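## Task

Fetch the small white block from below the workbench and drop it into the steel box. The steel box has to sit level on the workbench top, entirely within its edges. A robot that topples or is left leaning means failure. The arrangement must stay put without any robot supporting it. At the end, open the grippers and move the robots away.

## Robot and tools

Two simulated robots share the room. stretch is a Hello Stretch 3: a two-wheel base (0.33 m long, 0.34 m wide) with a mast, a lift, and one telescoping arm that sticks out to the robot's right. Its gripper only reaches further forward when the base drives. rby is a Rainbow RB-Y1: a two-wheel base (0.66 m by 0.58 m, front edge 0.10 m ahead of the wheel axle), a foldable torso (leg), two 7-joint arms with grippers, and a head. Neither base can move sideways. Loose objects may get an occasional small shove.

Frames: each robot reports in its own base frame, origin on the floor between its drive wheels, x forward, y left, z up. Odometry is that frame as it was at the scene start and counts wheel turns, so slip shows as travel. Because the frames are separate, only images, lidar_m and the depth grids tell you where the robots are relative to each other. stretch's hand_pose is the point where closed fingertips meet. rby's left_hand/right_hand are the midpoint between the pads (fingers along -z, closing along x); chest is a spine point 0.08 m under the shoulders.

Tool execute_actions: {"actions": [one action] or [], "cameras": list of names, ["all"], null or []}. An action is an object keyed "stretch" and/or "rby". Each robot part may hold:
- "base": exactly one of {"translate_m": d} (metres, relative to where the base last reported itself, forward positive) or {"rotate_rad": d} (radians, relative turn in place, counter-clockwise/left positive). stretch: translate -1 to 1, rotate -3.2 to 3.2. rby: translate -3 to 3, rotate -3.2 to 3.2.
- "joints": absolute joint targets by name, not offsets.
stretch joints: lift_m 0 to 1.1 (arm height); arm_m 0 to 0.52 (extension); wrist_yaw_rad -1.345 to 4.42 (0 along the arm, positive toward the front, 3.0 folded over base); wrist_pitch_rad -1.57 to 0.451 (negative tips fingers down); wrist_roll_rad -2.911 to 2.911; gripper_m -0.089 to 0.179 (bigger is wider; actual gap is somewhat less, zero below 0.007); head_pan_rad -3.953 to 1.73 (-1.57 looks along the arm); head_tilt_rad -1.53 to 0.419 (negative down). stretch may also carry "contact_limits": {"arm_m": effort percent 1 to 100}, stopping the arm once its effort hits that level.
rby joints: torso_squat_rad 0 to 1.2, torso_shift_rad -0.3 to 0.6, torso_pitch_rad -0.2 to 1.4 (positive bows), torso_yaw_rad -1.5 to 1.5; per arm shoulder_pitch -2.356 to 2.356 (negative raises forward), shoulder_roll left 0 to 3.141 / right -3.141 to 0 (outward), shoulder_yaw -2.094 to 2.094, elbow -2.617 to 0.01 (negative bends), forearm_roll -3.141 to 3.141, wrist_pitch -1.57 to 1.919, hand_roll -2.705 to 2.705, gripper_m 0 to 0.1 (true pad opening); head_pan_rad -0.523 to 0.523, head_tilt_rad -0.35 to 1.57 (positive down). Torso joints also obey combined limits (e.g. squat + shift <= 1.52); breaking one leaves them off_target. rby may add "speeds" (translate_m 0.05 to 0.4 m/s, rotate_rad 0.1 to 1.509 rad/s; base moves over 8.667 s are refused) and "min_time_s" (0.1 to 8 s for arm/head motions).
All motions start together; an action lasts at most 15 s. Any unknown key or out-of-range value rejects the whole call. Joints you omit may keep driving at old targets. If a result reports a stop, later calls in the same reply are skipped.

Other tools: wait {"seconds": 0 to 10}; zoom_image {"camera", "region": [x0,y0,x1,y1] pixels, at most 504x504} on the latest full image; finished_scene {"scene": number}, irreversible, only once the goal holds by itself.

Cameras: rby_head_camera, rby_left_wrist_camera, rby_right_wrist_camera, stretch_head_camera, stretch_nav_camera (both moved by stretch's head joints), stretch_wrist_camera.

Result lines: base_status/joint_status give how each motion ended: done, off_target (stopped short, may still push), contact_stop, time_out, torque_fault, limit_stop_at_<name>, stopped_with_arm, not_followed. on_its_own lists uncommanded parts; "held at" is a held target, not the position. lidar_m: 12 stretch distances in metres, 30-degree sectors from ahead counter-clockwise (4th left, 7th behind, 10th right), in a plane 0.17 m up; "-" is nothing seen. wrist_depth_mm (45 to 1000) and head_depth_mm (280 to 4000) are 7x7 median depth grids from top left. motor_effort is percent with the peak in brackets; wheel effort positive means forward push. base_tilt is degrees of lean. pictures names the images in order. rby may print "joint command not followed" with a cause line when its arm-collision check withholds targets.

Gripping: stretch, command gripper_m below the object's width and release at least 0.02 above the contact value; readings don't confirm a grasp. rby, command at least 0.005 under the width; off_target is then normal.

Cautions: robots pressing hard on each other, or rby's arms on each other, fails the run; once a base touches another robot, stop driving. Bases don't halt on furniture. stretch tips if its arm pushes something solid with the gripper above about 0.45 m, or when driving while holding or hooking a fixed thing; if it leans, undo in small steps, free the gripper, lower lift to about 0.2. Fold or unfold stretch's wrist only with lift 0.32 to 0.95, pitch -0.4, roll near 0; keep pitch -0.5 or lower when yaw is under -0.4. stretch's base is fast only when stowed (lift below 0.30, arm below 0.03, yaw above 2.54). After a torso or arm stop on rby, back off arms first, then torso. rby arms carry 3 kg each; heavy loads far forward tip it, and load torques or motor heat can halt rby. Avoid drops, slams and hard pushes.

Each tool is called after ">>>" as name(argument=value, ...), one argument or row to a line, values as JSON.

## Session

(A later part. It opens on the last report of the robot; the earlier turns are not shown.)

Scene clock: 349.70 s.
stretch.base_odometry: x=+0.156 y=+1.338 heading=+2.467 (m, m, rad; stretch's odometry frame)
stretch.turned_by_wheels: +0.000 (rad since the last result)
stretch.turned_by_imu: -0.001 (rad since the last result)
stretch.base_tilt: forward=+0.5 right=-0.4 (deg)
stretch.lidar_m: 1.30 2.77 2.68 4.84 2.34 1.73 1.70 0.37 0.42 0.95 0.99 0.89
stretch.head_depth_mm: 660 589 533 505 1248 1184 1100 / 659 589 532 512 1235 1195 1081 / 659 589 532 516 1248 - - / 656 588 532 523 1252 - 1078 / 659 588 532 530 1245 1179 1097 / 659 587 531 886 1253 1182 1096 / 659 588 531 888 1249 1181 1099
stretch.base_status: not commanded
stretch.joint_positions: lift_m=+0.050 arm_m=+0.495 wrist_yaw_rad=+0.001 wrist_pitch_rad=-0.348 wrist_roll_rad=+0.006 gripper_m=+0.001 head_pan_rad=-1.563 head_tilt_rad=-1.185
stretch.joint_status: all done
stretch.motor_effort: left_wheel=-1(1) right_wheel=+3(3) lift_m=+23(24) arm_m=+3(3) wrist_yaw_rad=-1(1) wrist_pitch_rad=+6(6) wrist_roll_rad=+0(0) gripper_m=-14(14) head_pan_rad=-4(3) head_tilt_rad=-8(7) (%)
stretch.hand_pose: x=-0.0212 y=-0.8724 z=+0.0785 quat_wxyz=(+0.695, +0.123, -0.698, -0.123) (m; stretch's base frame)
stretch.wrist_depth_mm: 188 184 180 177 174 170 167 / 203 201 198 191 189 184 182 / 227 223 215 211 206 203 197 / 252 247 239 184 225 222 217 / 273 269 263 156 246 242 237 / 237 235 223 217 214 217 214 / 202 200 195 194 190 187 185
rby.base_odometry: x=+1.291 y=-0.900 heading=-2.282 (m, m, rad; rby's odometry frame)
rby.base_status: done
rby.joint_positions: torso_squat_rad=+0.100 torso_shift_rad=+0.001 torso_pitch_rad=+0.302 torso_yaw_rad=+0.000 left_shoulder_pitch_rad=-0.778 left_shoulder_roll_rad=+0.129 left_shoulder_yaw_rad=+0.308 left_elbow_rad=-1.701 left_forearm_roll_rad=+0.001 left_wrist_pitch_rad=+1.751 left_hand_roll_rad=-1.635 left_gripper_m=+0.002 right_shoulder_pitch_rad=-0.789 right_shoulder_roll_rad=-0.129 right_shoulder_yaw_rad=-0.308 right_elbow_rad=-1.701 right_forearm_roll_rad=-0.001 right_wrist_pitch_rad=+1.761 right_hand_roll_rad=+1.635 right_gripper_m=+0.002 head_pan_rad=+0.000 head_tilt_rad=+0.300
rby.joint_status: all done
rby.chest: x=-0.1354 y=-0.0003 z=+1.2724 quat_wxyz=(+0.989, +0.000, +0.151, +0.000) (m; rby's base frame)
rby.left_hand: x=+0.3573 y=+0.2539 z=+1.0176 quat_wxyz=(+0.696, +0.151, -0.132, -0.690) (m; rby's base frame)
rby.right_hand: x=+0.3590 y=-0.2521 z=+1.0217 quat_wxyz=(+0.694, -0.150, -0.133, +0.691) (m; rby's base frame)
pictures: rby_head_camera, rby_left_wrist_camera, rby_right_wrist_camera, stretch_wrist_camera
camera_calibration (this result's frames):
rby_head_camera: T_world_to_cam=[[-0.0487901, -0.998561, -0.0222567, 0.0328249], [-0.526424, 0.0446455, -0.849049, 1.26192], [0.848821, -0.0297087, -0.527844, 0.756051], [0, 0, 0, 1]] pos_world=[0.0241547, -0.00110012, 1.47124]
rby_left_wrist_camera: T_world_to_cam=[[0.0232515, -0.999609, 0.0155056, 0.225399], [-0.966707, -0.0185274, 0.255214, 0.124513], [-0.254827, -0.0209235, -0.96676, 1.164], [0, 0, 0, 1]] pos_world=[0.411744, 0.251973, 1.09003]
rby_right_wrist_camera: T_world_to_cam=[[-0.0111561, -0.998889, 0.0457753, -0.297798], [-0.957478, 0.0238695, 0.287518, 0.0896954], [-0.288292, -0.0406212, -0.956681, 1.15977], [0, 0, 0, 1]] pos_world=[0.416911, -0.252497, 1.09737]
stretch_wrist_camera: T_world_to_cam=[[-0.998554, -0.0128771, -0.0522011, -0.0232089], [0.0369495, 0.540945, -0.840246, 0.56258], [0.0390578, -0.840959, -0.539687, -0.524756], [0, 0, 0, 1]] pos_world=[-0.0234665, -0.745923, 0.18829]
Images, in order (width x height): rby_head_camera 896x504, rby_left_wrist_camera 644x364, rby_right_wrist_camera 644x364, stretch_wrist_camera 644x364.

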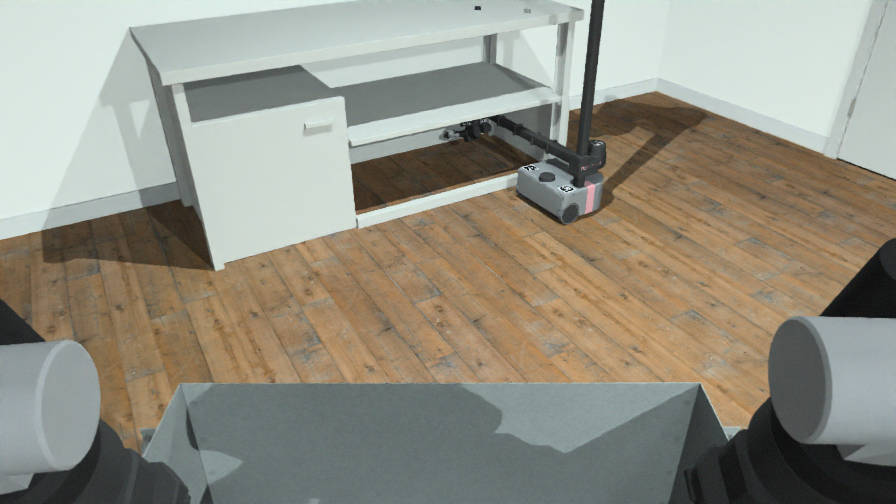

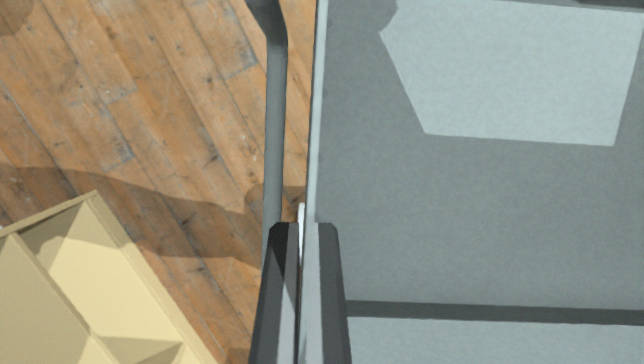

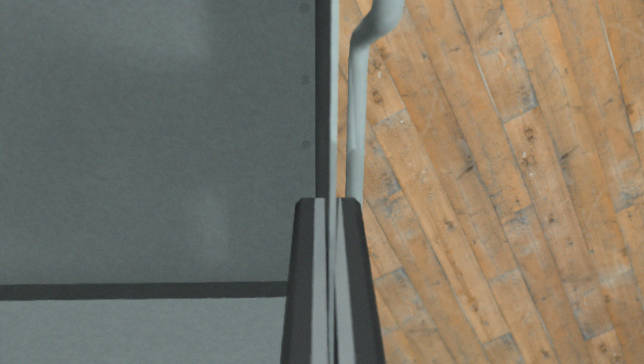

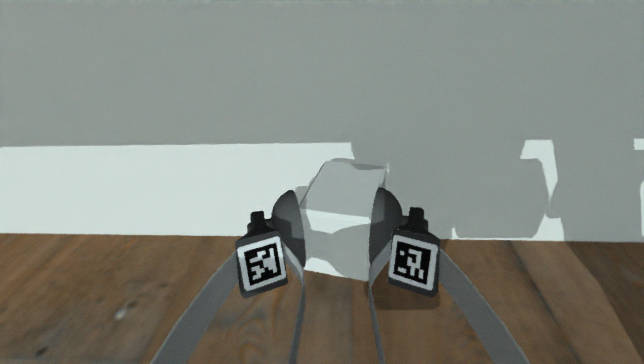

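>>> execute_actions(
  actions=[
    {"stretch":{"joints":{"lift_m":0.1,"arm_m":0.02,"wrist_pitch_rad":-0.15,"gripper_m":-0.01}},"rby":{"base":{"translate_m":1.73},"speeds":{"translate_m":0.35},"joints":{"torso_squat_rad":0.0,"torso_pitch_rad":0.21}}},
  ],
  cameras=["rby_head_camera","stretch_wrist_camera","stretch_head_camera"],
)

>>> execute_actions(
  actions=[
    {"stretch":{"base":{"rotate_rad":-0.3},"joints":{"wrist_yaw_rad":1.6,"arm_m":0}},"rby":{"base":{"rotate_rad":0.46},"speeds":{"rotate_rad":0.5},"joints":{"head_tilt_rad":0.25}}},
  ],
  cameras=["rby_head_camera","stretch_head_camera","rby_right_wrist_camera"],
)

Scene clock: 367.63 s.
stretch.base_odometry: x=+0.156 y=+1.338 heading=+2.467 (m, m, rad; stretch's odometry frame)
stretch.turned_by_wheels: +0.000 (rad since the last result)
stretch.turned_by_imu: -0.003 (rad since the last result)
stretch.base_tilt: forward=+0.5 right=-0.4 (deg)
stretch.lidar_m: 1.30 0.97 0.97 4.86 2.33 1.73 1.69 0.36 0.42 0.95 0.99 0.89
stretch.head_depth_mm: 659 590 534 505 1249 1183 1102 / 660 588 532 512 1237 1195 1068 / 658 588 533 518 1249 - - / 659 588 532 524 1246 - 1078 / 658 588 532 531 1248 1184 1099 / 658 588 532 886 1248 1182 1096 / 659 588 531 888 1251 1183 1096
stretch.base_status: not commanded
stretch.joint_positions: lift_m=+0.100 arm_m=+0.020 wrist_yaw_rad=+0.001 wrist_pitch_rad=-0.177 wrist_roll_rad=+0.006 gripper_m=-0.009 head_pan_rad=-1.563 head_tilt_rad=-1.185
stretch.joint_status: all done
stretch.motor_effort: left_wheel=-1(2) right_wheel=+2(3) lift_m=+23(24) arm_m=-3(4) wrist_yaw_rad=-1(1) wrist_pitch_rad=+9(8) wrist_roll_rad=+0(0) gripper_m=-18(65) head_pan_rad=-4(4) head_tilt_rad=-8(8) (%)
stretch.hand_pose: x=-0.0212 y=-0.4132 z=+0.1696 quat_wxyz=(+0.702, +0.063, -0.706, -0.063) (m; stretch's base frame)
stretch.wrist_depth_mm: 639 625 607 587 581 534 366 / 677 660 638 630 616 548 368 / 716 704 683 674 647 590 367 / 703 685 659 184 613 536 367 / 498 488 476 155 455 439 366 / 390 375 359 348 342 350 333 / 314 313 304 300 292 288 285
rby.base_odometry: x=+0.161 y=-2.211 heading=-2.282 (m, m, rad; rby's odometry frame)
rby.base_status: done
rby.joint_positions: torso_squat_rad=+0.000 torso_shift_rad=+0.001 torso_pitch_rad=+0.212 torso_yaw_rad=+0.000 left_shoulder_pitch_rad=-0.778 left_shoulder_roll_rad=+0.129 left_shoulder_yaw_rad=+0.308 left_elbow_rad=-1.701 left_forearm_roll_rad=+0.001 left_wrist_pitch_rad=+1.751 left_hand_roll_rad=-1.635 left_gripper_m=+0.002 right_shoulder_pitch_rad=-0.789 right_shoulder_roll_rad=-0.129 right_shoulder_yaw_rad=-0.308 right_elbow_rad=-1.701 right_forearm_roll_rad=-0.001 right_wrist_pitch_rad=+1.761 right_hand_roll_rad=+1.635 right_gripper_m=+0.002 head_pan_rad=+0.000 head_tilt_rad=+0.300
rby.joint_status: all done
rby.chest: x=-0.1623 y=-0.0003 z=+1.2830 quat_wxyz=(+0.994, +0.000, +0.106, +0.000) (m; rby's base frame)
rby.left_hand: x=+0.3513 y=+0.2538 z=+1.0733 quat_wxyz=(+0.689, +0.182, -0.163, -0.683) (m; rby's base frame)
rby.right_hand: x=+0.3526 y=-0.2521 z=+1.0776 quat_wxyz=(+0.688, -0.181, -0.164, +0.684) (m; rby's base frame)
pictures: rby_head_camera, stretch_head_camera (sideways: a quarter turn clockwise sets it upright), stretch_wrist_camera
camera_calibration (this result's frames):
rby_head_camera: T_world_to_cam=[[-0.0466244, -0.99856, -0.0265527, 0.0376075], [-0.447994, 0.0446612, -0.89292, 1.32574], [0.89282, -0.0297364, -0.449431, 0.690979], [0, 0, 0, 1]] pos_world=[-0.0212409, -0.00110883, 1.49533]
stretch_head_camera: T_world_to_cam=[[-0.0140784, 0.909403, -0.415677, 0.56042], [0.999865, 0.0163391, 0.00188196, -0.00593282], [0.00850323, -0.415594, -0.90951, 1.13857], [0, 0, 0, 1]] pos_world=[0.00414028, -0.0363659, 1.26851]
stretch_wrist_camera: T_world_to_cam=[[-0.99854, -0.0217111, -0.0494641, -0.0165998], [0.0370811, 0.390377, -0.919908, 0.34205], [0.0392818, -0.920399, -0.389002, -0.147784], [0, 0, 0, 1]] pos_world=[-0.023454, -0.269909, 0.256345]
Images, in order (width x height): rby_head_camera 896x504, stretch_head_camera 896x504, stretch_wrist_camera 644x364.

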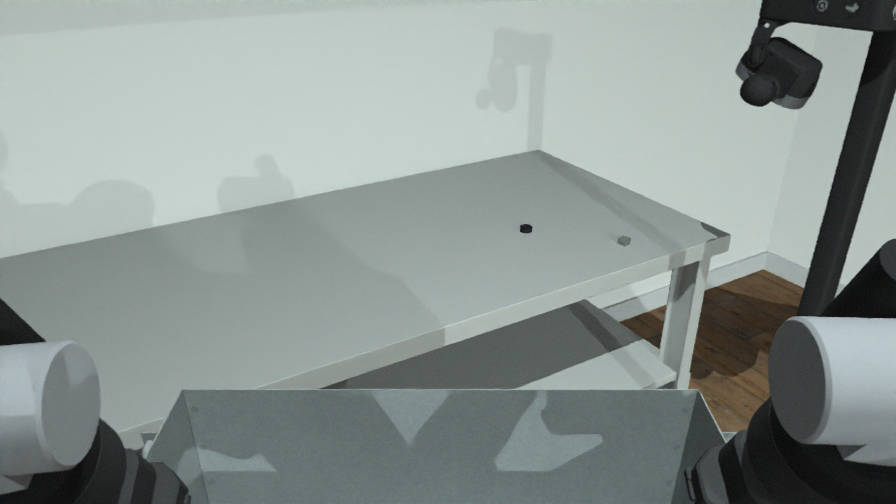

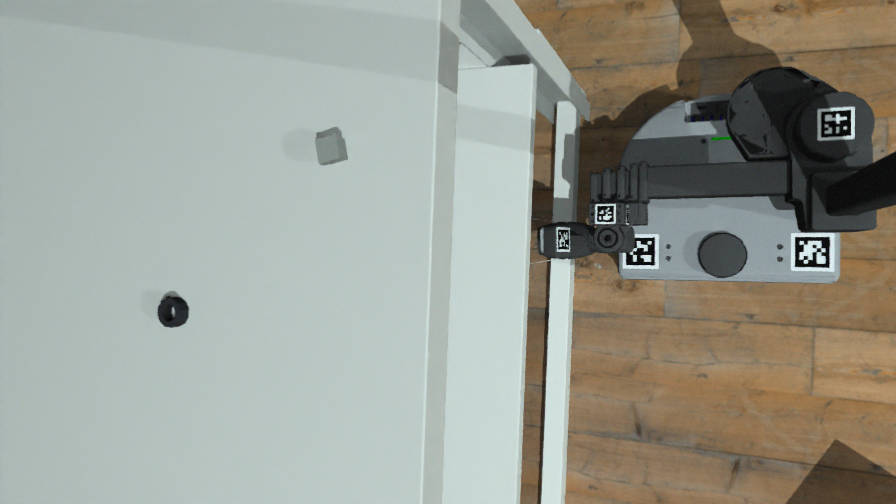

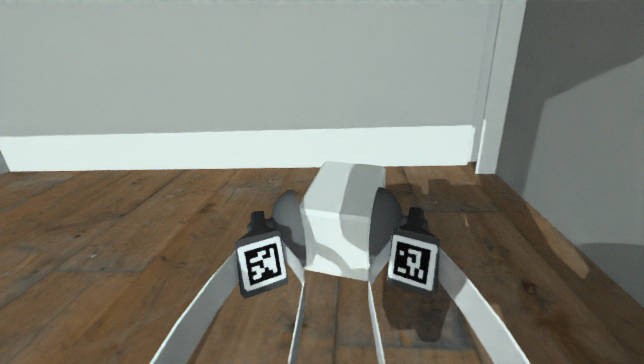

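Scene clock: 369.90 s.
stretch.base_odometry: x=+0.156 y=+1.338 heading=+2.167 (m, m, rad; stretch's odometry frame)
stretch.turned_by_wheels: -0.300 (rad since the last result)
stretch.turned_by_imu: -0.297 (rad since the last result)
stretch.base_tilt: forward=+0.5 right=-0.5 (deg)
stretch.lidar_m: 0.89 1.15 0.87 4.85 3.46 1.95 1.70 1.70 0.36 0.59 0.96 0.26
stretch.head_depth_mm: 1170 1332 533 1374 1280 1175 1100 / 682 587 533 866 1282 1189 1064 / 659 588 532 900 1274 - - / 658 589 525 887 1262 - 1076 / 659 589 532 504 1231 1180 1092 / 657 587 533 499 1204 1185 1100 / 658 587 531 494 875 1182 1094
stretch.base_status: done
stretch.joint_positions: lift_m=+0.100 arm_m=+0.000 wrist_yaw_rad=+1.591 wrist_pitch_rad=-0.160 wrist_roll_rad=+0.003 gripper_m=-0.009 head_pan_rad=-1.563 head_tilt_rad=-1.185
stretch.joint_status: all done
stretch.motor_effort: left_wheel=+2(5) right_wheel=-2(5) lift_m=+20(23) arm_m=-4(4) wrist_yaw_rad=+9(14) wrist_pitch_rad=+3(9) wrist_roll_rad=+1(2) gripper_m=-17(18) head_pan_rad=-4(3) head_tilt_rad=-8(8) (%)
stretch.hand_pose: x=+0.2277 y=-0.1402 z=+0.1740 quat_wxyz=(+0.534, +0.544, -0.453, +0.463) (m; stretch's base frame)
stretch.wrist_depth_mm: - - - 720 738 786 731 / - - - 785 788 842 739 / - - - 819 822 879 741 / 732 710 679 183 649 624 611 / 513 495 489 156 485 461 450 / 398 389 372 360 302 361 355 / 322 318 310 309 282 292 293
rby.base_odometry: x=+0.161 y=-2.210 heading=-1.823 (m, m, rad; rby's odometry frame)
rby.base_status: done
rby.joint_positions: torso_squat_rad=+0.000 torso_shift_rad=+0.001 torso_pitch_rad=+0.212 torso_yaw_rad=+0.000 left_shoulder_pitch_rad=-0.778 left_shoulder_roll_rad=+0.129 left_shoulder_yaw_rad=+0.308 left_elbow_rad=-1.701 left_forearm_roll_rad=+0.001 left_wrist_pitch_rad=+1.751 left_hand_roll_rad=-1.635 left_gripper_m=+0.002 right_shoulder_pitch_rad=-0.789 right_shoulder_roll_rad=-0.129 right_shoulder_yaw_rad=-0.308 right_elbow_rad=-1.701 right_forearm_roll_rad=-0.001 right_wrist_pitch_rad=+1.761 right_hand_roll_rad=+1.635 right_gripper_m=+0.002 head_pan_rad=+0.000 head_tilt_rad=+0.250
rby.joint_status: all done
rby.chest: x=-0.1623 y=-0.0003 z=+1.2830 quat_wxyz=(+0.994, +0.000, +0.106, +0.000) (m; rby's base frame)
rby.left_hand: x=+0.3513 y=+0.2538 z=+1.0733 quat_wxyz=(+0.689, +0.182, -0.163, -0.683) (m; rby's base frame)
rby.right_hand: x=+0.3525 y=-0.2521 z=+1.0776 quat_wxyz=(+0.688, -0.181, -0.164, +0.684) (m; rby's base frame)
pictures: rby_head_camera, rby_right_wrist_camera, stretch_head_camera (sideways: a quarter turn clockwise sets it upright)
camera_calibration (this result's frames):
rby_head_camera: T_world_to_cam=[[-0.0452481, -0.998559, -0.0288674, 0.0411433], [-0.402803, 0.0446809, -0.914195, 1.36156], [0.914167, -0.0297377, -0.404245, 0.626493], [0, 0, 0, 1]] pos_world=[-0.0224186, -0.00112109, 1.49917]
rby_right_wrist_camera: T_world_to_cam=[[-0.0152726, -0.998891, 0.0445366, -0.297679], [-0.979364, 0.0239217, 0.200681, 0.168752], [-0.201524, -0.0405527, -0.978644, 1.20446], [0, 0, 0, 1]] pos_world=[0.40345, -0.252541, 1.15812]
stretch_head_camera: T_world_to_cam=[[-0.0140771, 0.90941, -0.415662, 0.560401], [0.999865, 0.0163375, 0.0018821, -0.005933], [0.00850248, -0.41558, -0.909517, 1.13858], [0, 0, 0, 1]] pos_world=[0.00414022, -0.0363654, 1.26851]
Images, in order (width x height): rby_head_camera 896x504, rby_right_wrist_camera 644x364, stretch_head_camera 896x504.

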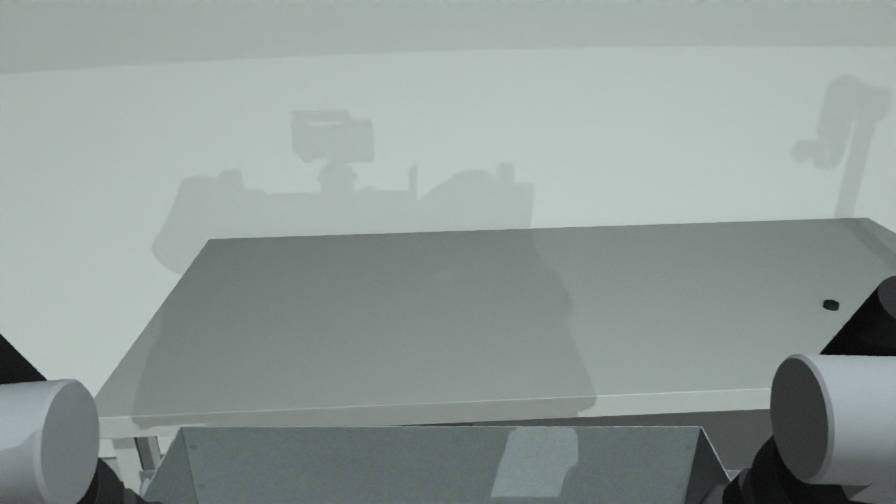

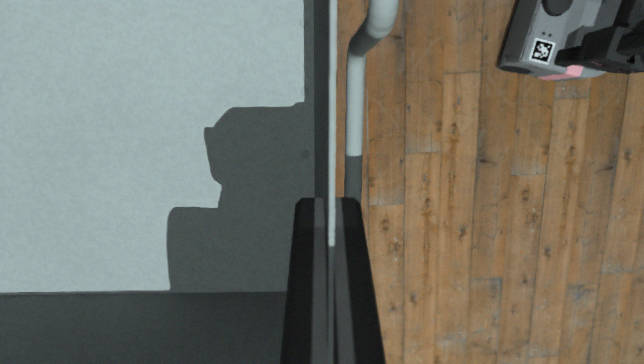

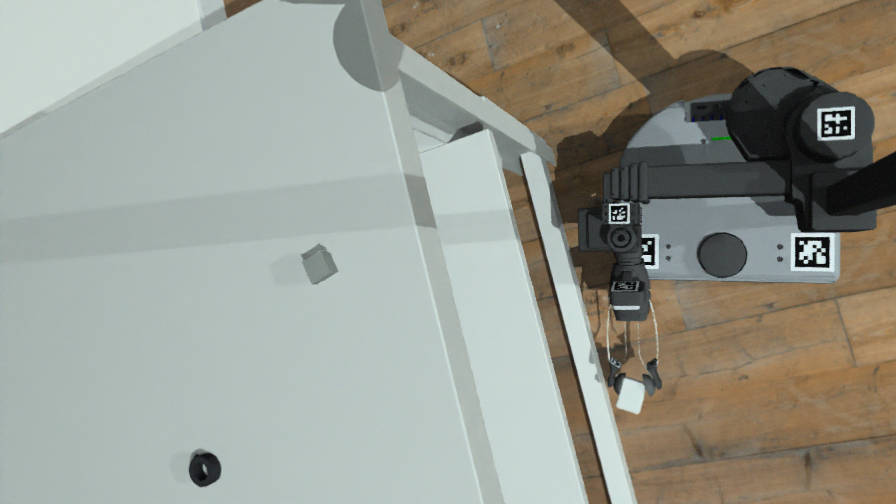

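>>> execute_actions(
  actions=[
    {"stretch":{"base":{"translate_m":-0.25}},"rby":{"base":{"translate_m":0.68},"speeds":{"translate_m":0.25},"joints":{"head_tilt_rad":0.95}}},
  ],
  cameras=["rby_head_camera","stretch_head_camera","rby_right_wrist_camera","rby_left_wrist_camera"],
)

Scene clock: 385.53 s.
stretch.base_odometry: x=+0.297 y=+1.131 heading=+2.168 (m, m, rad; stretch's odometry frame)
stretch.turned_by_wheels: +0.000 (rad since the last result)
stretch.turned_by_imu: -0.003 (rad since the last result)
stretch.base_tilt: forward=+0.4 right=-0.4 (deg)
stretch.lidar_m: 0.87 0.94 3.55 4.79 2.95 1.67 1.45 1.46 1.25 0.34 1.03 0.26
stretch.head_depth_mm: 1252 1599 1523 1389 1278 1183 1100 / 1207 1553 1524 1392 1277 1194 1066 / 1166 1482 1519 1390 1295 - - / 1131 1402 1490 1396 1278 - 1078 / 1035 588 532 910 1265 1182 1096 / 658 587 531 910 1261 1179 1095 / 658 587 532 897 1249 1181 1098
stretch.base_status: done
stretch.joint_positions: lift_m=+0.100 arm_m=+0.000 wrist_yaw_rad=+1.591 wrist_pitch_rad=-0.160 wrist_roll_rad=+0.003 gripper_m=-0.009 head_pan_rad=-1.563 head_tilt_rad=-1.185
stretch.joint_status: not commanded
stretch.motor_effort: left_wheel=+2(3) right_wheel=-2(6) lift_m=+20(20) arm_m=-4(4) wrist_yaw_rad=+9(8) wrist_pitch_rad=+4(3) wrist_roll_rad=+1(2) gripper_m=-17(18) head_pan_rad=-4(4) head_tilt_rad=-7(7) (%)
stretch.hand_pose: x=+0.2277 y=-0.1402 z=+0.1741 quat_wxyz=(+0.533, +0.544, -0.453, +0.463) (m; stretch's base frame)
stretch.wrist_depth_mm: - 837 - 935 - - 764 / 829 859 - - - - 787 / 822 813 789 - - - 774 / 723 709 682 185 633 625 612 / 513 503 496 155 389 460 449 / 396 391 367 355 353 315 357 / 322 316 312 307 303 254 292
rby.base_odometry: x=-0.008 y=-2.869 heading=-1.823 (m, m, rad; rby's odometry frame)
rby.base_status: done
rby.joint_positions: torso_squat_rad=+0.000 torso_shift_rad=+0.001 torso_pitch_rad=+0.212 torso_yaw_rad=+0.000 left_shoulder_pitch_rad=-0.778 left_shoulder_roll_rad=+0.129 left_shoulder_yaw_rad=+0.308 left_elbow_rad=-1.701 left_forearm_roll_rad=+0.001 left_wrist_pitch_rad=+1.751 left_hand_roll_rad=-1.635 left_gripper_m=+0.002 right_shoulder_pitch_rad=-0.789 right_shoulder_roll_rad=-0.129 right_shoulder_yaw_rad=-0.308 right_elbow_rad=-1.701 right_forearm_roll_rad=-0.001 right_wrist_pitch_rad=+1.761 right_hand_roll_rad=+1.635 right_gripper_m=+0.002 head_pan_rad=+0.000 head_tilt_rad=+0.950
rby.joint_status: all done
rby.chest: x=-0.1623 y=-0.0003 z=+1.2830 quat_wxyz=(+0.994, +0.000, +0.106, +0.000) (m; rby's base frame)
rby.left_hand: x=+0.3513 y=+0.2538 z=+1.0733 quat_wxyz=(+0.689, +0.182, -0.163, -0.683) (m; rby's base frame)
rby.right_hand: x=+0.3525 y=-0.2521 z=+1.0776 quat_wxyz=(+0.688, -0.181, -0.164, +0.684) (m; rby's base frame)
pictures: rby_head_camera, rby_left_wrist_camera, rby_right_wrist_camera, stretch_head_camera (sideways: a quarter turn clockwise sets it upright)
camera_calibration (this result's frames):
rby_head_camera: T_world_to_cam=[[-0.0531326, -0.998562, 0.00709837, -0.0126454], [-0.897008, 0.044603, -0.439757, 0.613531], [0.438808, -0.0297328, -0.898089, 1.3075], [0, 0, 0, 1]] pos_world=[-0.0240721, -0.00111688, 1.44415]
rby_left_wrist_camera: T_world_to_cam=[[0.0216818, -0.999611, 0.0175675, 0.222938], [-0.985675, -0.0184333, 0.167645, 0.205076], [-0.167256, -0.0209507, -0.985691, 1.20594], [0, 0, 0, 1]] pos_world=[0.399005, 0.251897, 1.15039]
rby_right_wrist_camera: T_world_to_cam=[[-0.0152713, -0.998891, 0.0445306, -0.297671], [-0.97936, 0.02392, 0.200703, 0.16873], [-0.201545, -0.0405465, -0.97864, 1.20445], [0, 0, 0, 1]] pos_world=[0.403454, -0.25254, 1.15811]
stretch_head_camera: T_world_to_cam=[[-0.014068, 0.90941, -0.415662, 0.560401], [0.999865, 0.0163275, 0.0018821, -0.005933], [0.00849832, -0.41558, -0.909517, 1.13858], [0, 0, 0, 1]] pos_world=[0.00413985, -0.0363654, 1.26851]
Images, in order (width x height): rby_head_camera 896x504, rby_left_wrist_camera 644x364, rby_right_wrist_camera 644x364, stretch_head_camera 896x504.

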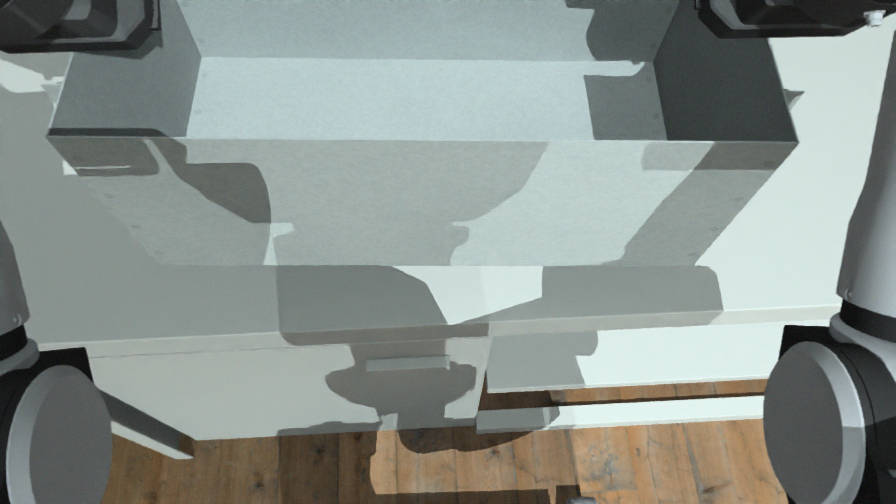

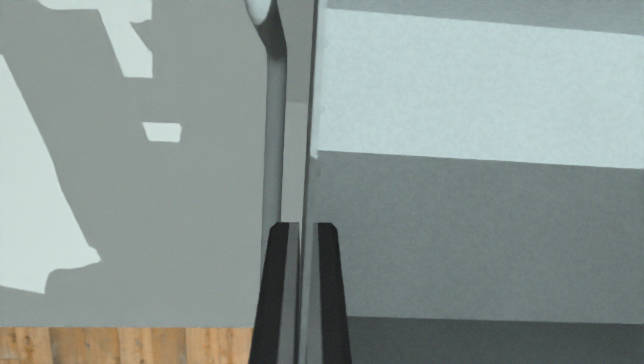

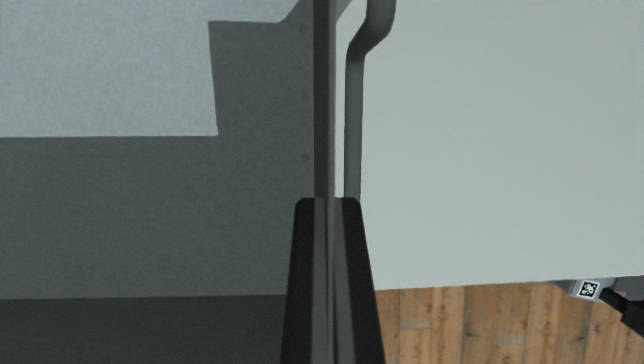

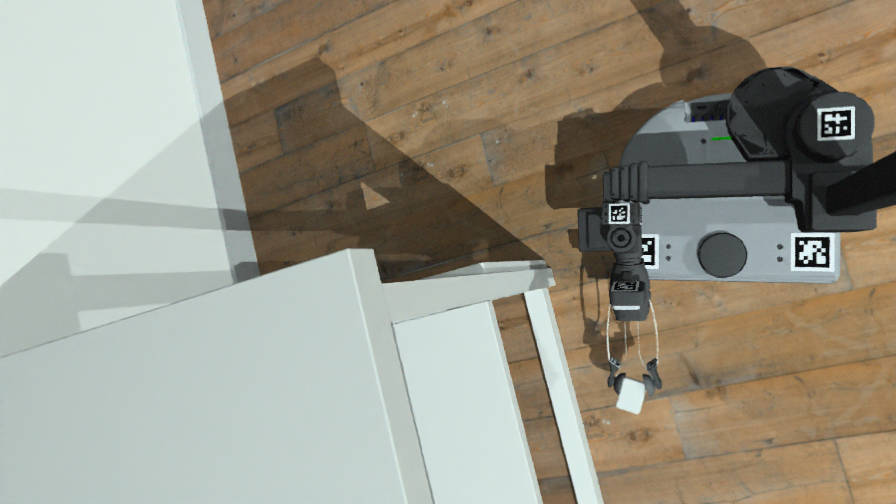

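>>> execute_actions(
  actions=[
    {"stretch":{"base":{"rotate_rad":0.3}},"rby":{"base":{"translate_m":0.03},"joints":{"torso_pitch_rad":0.265}}},
  ],
  cameras=["rby_head_camera","stretch_head_camera","rby_right_wrist_camera","rby_left_wrist_camera"],
)

Scene clock: 396.17 s.
stretch.base_odometry: x=+0.297 y=+1.131 heading=+2.467 (m, m, rad; stretch's odometry frame)
stretch.turned_by_wheels: +0.300 (rad since the last result)
stretch.turned_by_imu: +0.295 (rad since the last result)
stretch.base_tilt: forward=+0.5 right=-0.4 (deg)
stretch.lidar_m: 0.87 1.02 4.68 4.79 2.01 1.48 1.44 1.48 1.11 0.32 1.15 0.26
stretch.head_depth_mm: 1072 1337 1527 1393 1278 1183 1103 / 1077 1356 1521 1392 1280 1195 1065 / 660 589 536 1352 1294 - - / 657 589 540 923 1267 - 1076 / 660 588 540 944 1272 1184 1100 / 658 587 539 944 1274 1179 1103 / 657 587 539 942 1266 1181 1100
stretch.base_status: done
stretch.joint_positions: lift_m=+0.100 arm_m=+0.000 wrist_yaw_rad=+1.591 wrist_pitch_rad=-0.160 wrist_roll_rad=+0.003 gripper_m=-0.009 head_pan_rad=-1.563 head_tilt_rad=-1.185
stretch.joint_status: not commanded
stretch.motor_effort: left_wheel=-2(4) right_wheel=+3(6) lift_m=+20(20) arm_m=-4(4) wrist_yaw_rad=+9(8) wrist_pitch_rad=+4(4) wrist_roll_rad=+2(1) gripper_m=-18(18) head_pan_rad=-5(5) head_tilt_rad=-8(8) (%)
stretch.hand_pose: x=+0.2277 y=-0.1402 z=+0.1741 quat_wxyz=(+0.533, +0.544, -0.453, +0.463) (m; stretch's base frame)
stretch.wrist_depth_mm: - - 931 - - 825 795 / - - 937 796 - 861 857 / - - 901 806 904 905 871 / 747 714 677 185 639 574 605 / 509 495 496 156 481 418 444 / 393 383 366 359 355 360 302 / 319 319 309 308 303 298 264
rby.base_odometry: x=-0.016 y=-2.898 heading=-1.822 (m, m, rad; rby's odometry frame)
rby.base_status: done
rby.joint_positions: torso_squat_rad=+0.000 torso_shift_rad=+0.001 torso_pitch_rad=+0.267 torso_yaw_rad=+0.000 left_shoulder_pitch_rad=-0.778 left_shoulder_roll_rad=+0.129 left_shoulder_yaw_rad=+0.308 left_elbow_rad=-1.701 left_forearm_roll_rad=+0.001 left_wrist_pitch_rad=+1.751 left_hand_roll_rad=-1.635 left_gripper_m=+0.002 right_shoulder_pitch_rad=-0.789 right_shoulder_roll_rad=-0.129 right_shoulder_yaw_rad=-0.308 right_elbow_rad=-1.701 right_forearm_roll_rad=-0.001 right_wrist_pitch_rad=+1.761 right_hand_roll_rad=+1.635 right_gripper_m=+0.002 head_pan_rad=+0.000 head_tilt_rad=+0.950
rby.joint_status: all done
rby.chest: x=-0.1457 y=-0.0003 z=+1.2789 quat_wxyz=(+0.991, +0.000, +0.133, +0.000) (m; rby's base frame)
rby.left_hand: x=+0.3556 y=+0.2538 z=+1.0414 quat_wxyz=(+0.693, +0.163, -0.144, -0.687) (m; rby's base frame)
rby.right_hand: x=+0.3571 y=-0.2521 z=+1.0456 quat_wxyz=(+0.692, -0.162, -0.145, +0.688) (m; rby's base frame)
pictures: rby_head_camera, rby_left_wrist_camera, rby_right_wrist_camera, stretch_head_camera (sideways: a quarter turn clockwise sets it upright)
camera_calibration (this result's frames):
rby_head_camera: T_world_to_cam=[[-0.0526418, -0.998563, 0.0100113, -0.0153891], [-0.919853, 0.0445851, -0.389722, 0.559289], [0.388715, -0.0297245, -0.920878, 1.31845], [0, 0, 0, 1]] pos_world=[0.00115152, -0.0011126, 1.43225]
rby_left_wrist_camera: T_world_to_cam=[[0.0226082, -0.999611, 0.0163486, 0.224346], [-0.975003, -0.0184302, 0.221427, 0.154858], [-0.221039, -0.020946, -0.97504, 1.18321], [0, 0, 0, 1]] pos_world=[0.40745, 0.251896, 1.11572]
rby_right_wrist_camera: T_world_to_cam=[[-0.0127529, -0.998893, 0.045289, -0.297839], [-0.966863, 0.0238681, 0.254177, 0.1192], [-0.254976, -0.0405468, -0.966097, 1.17998], [0, 0, 0, 1]] pos_world=[0.412319, -0.252509, 1.12317]
stretch_head_camera: T_world_to_cam=[[-0.0140679, 0.909416, -0.415651, 0.560386], [0.999865, 0.0163273, 0.00188222, -0.00593315], [0.00849818, -0.415568, -0.909522, 1.13859], [0, 0, 0, 1]] pos_world=[0.00413984, -0.036365, 1.26851]
Images, in order (width x height): rby_head_camera 896x504, rby_left_wrist_camera 644x364, rby_right_wrist_camera 644x364, stretch_head_camera 896x504.

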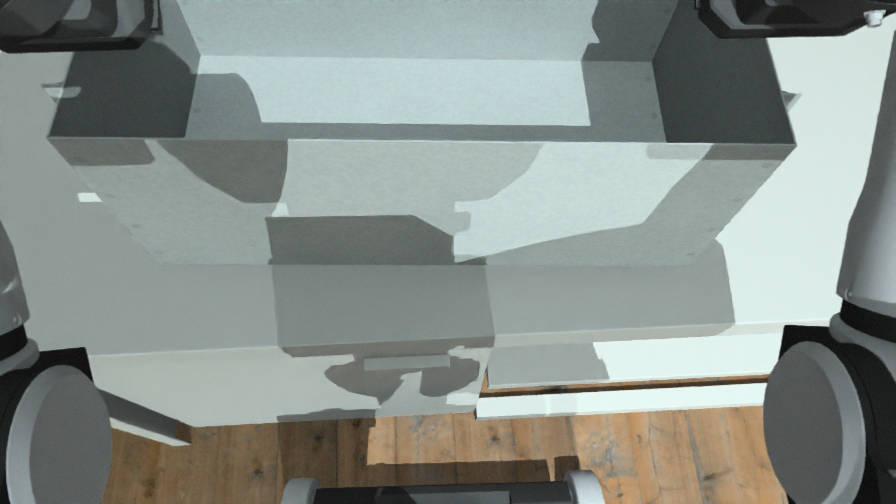

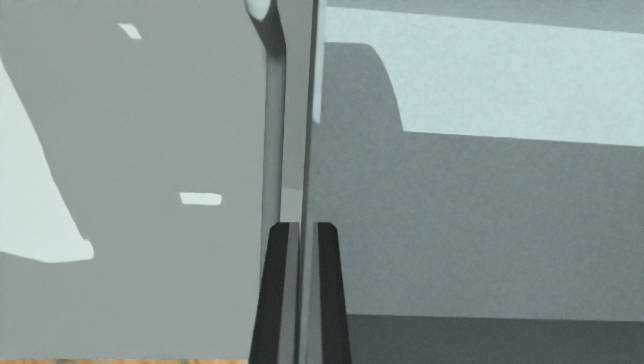

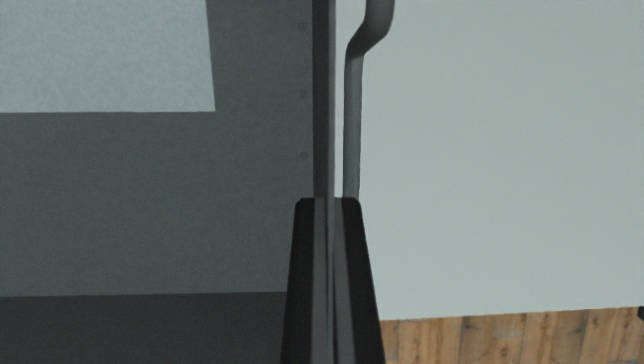

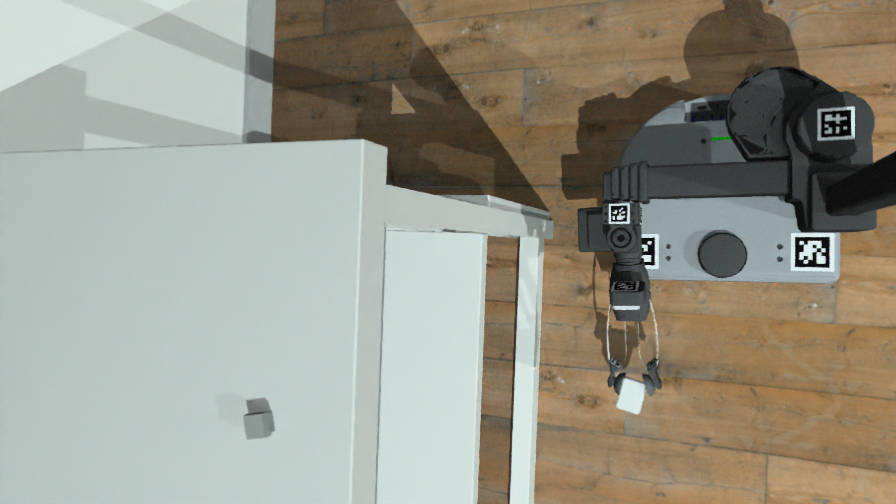

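>>> execute_actions(
  actions=[
    {"stretch":{"joints":{"lift_m":1.08}},"rby":{"joints":{"torso_pitch_rad":0.285}}},
  ],
  cameras=["rby_head_camera","rby_right_wrist_camera","rby_left_wrist_camera"],
)

Scene clock: 414.80 s.
stretch.base_odometry: x=+0.297 y=+1.131 heading=+2.467 (m, m, rad; stretch's odometry frame)
stretch.turned_by_wheels: +0.000 (rad since the last result)
stretch.turned_by_imu: -0.004 (rad since the last result)
stretch.base_tilt: forward=+0.5 right=-0.4 (deg)
stretch.lidar_m: 0.87 1.02 4.67 4.78 2.00 1.48 1.45 1.48 1.11 0.32 1.06 1.14
stretch.head_depth_mm: - 1398 1523 1394 1281 1187 1101 / - 1448 1523 1389 1281 1182 1091 / - 571 536 1362 1278 - - / - 571 540 921 1265 - 1075 / - - 532 944 1273 1179 1098 / - - 524 943 1264 1181 1100 / - - 527 942 1266 1179 1096
stretch.base_status: not commanded
stretch.joint_positions: lift_m=+1.080 arm_m=+0.000 wrist_yaw_rad=+1.597 wrist_pitch_rad=-0.170 wrist_roll_rad=+0.003 gripper_m=-0.009 head_pan_rad=-1.563 head_tilt_rad=-1.185
stretch.joint_status: all done
stretch.motor_effort: left_wheel=-2(2) right_wheel=+3(3) lift_m=+23(25) arm_m=-4(3) wrist_yaw_rad=+4(9) wrist_pitch_rad=+7(7) wrist_roll_rad=+2(2) gripper_m=-17(18) head_pan_rad=-4(4) head_tilt_rad=-7(8) (%)
stretch.hand_pose: x=+0.2270 y=-0.1389 z=+1.1514 quat_wxyz=(+0.535, +0.547, -0.449, +0.462) (m; stretch's base frame)
stretch.wrist_depth_mm: - - - 722 - - - / - - - 883 761 - - / - - - - - 774 - / - - - 185 950 817 943 / - - - 156 760 708 723 / - - - - - 576 562 / - - - - - 475 472
rby.base_odometry: x=-0.016 y=-2.898 heading=-1.822 (m, m, rad; rby's odometry frame)
rby.base_status: not commanded
rby.joint_positions: torso_squat_rad=+0.000 torso_shift_rad=+0.001 torso_pitch_rad=+0.287 torso_yaw_rad=+0.000 left_shoulder_pitch_rad=-0.778 left_shoulder_roll_rad=+0.129 left_shoulder_yaw_rad=+0.308 left_elbow_rad=-1.701 left_forearm_roll_rad=+0.001 left_wrist_pitch_rad=+1.751 left_hand_roll_rad=-1.635 left_gripper_m=+0.002 right_shoulder_pitch_rad=-0.790 right_shoulder_roll_rad=-0.129 right_shoulder_yaw_rad=-0.308 right_elbow_rad=-1.701 right_forearm_roll_rad=-0.001 right_wrist_pitch_rad=+1.761 right_hand_roll_rad=+1.635 right_gripper_m=+0.002 head_pan_rad=+0.000 head_tilt_rad=+0.950
rby.joint_status: all done
rby.chest: x=-0.1398 y=-0.0003 z=+1.2773 quat_wxyz=(+0.990, +0.000, +0.143, +0.000) (m; rby's base frame)
rby.left_hand: x=+0.3566 y=+0.2538 z=+1.0298 quat_wxyz=(+0.695, +0.156, -0.137, -0.689) (m; rby's base frame)
rby.right_hand: x=+0.3584 y=-0.2521 z=+1.0342 quat_wxyz=(+0.693, -0.156, -0.139, +0.690) (m; rby's base frame)
pictures: rby_head_camera, rby_left_wrist_camera, rby_right_wrist_camera
camera_calibration (this result's frames):
rby_head_camera: T_world_to_cam=[[-0.0524249, -0.998564, 0.0110653, -0.0163766], [-0.927385, 0.044572, -0.371444, 0.539628], [0.370417, -0.0297347, -0.928389, 1.32166], [0, 0, 0, 1]] pos_world=[0.0100174, -0.00110604, 1.42764]
rby_left_wrist_camera: T_world_to_cam=[[0.022928, -0.999611, 0.0158989, 0.224863], [-0.970434, -0.018431, 0.240661, 0.137011], [-0.240274, -0.0209467, -0.970479, 1.17433], [0, 0, 0, 1]] pos_world=[0.409966, 0.251899, 1.10312]
rby_right_wrist_camera: T_world_to_cam=[[-0.0117717, -0.998892, 0.0455595, -0.297891], [-0.96183, 0.0237688, 0.272612, 0.102438], [-0.273393, -0.0406114, -0.961045, 1.17074], [0, 0, 0, 1]] pos_world=[0.415093, -0.25245, 1.11078]
Images, in order (width x height): rby_head_camera 896x504, rby_left_wrist_camera 644x364, rby_right_wrist_camera 644x364.

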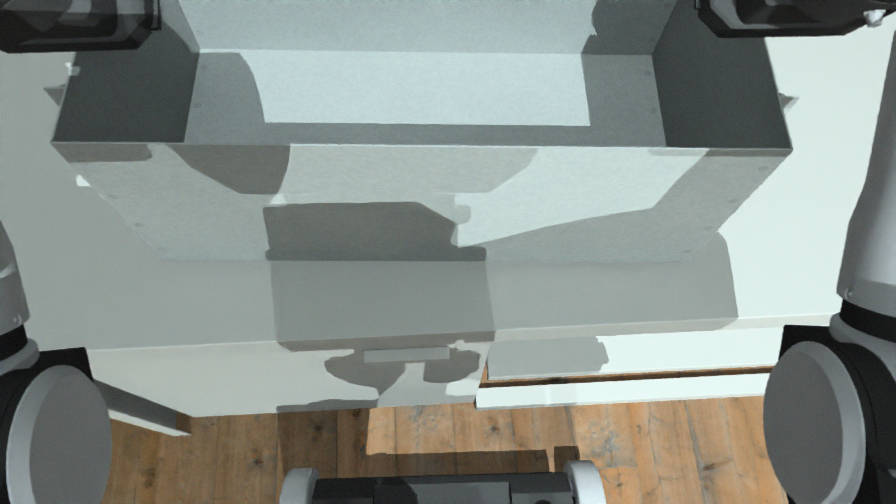

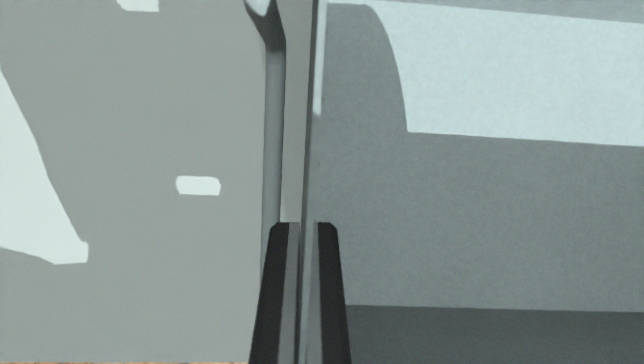

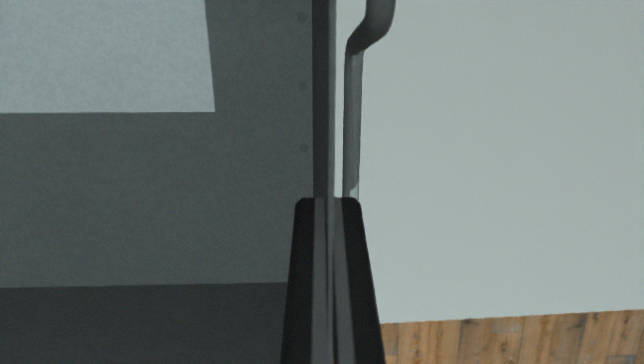

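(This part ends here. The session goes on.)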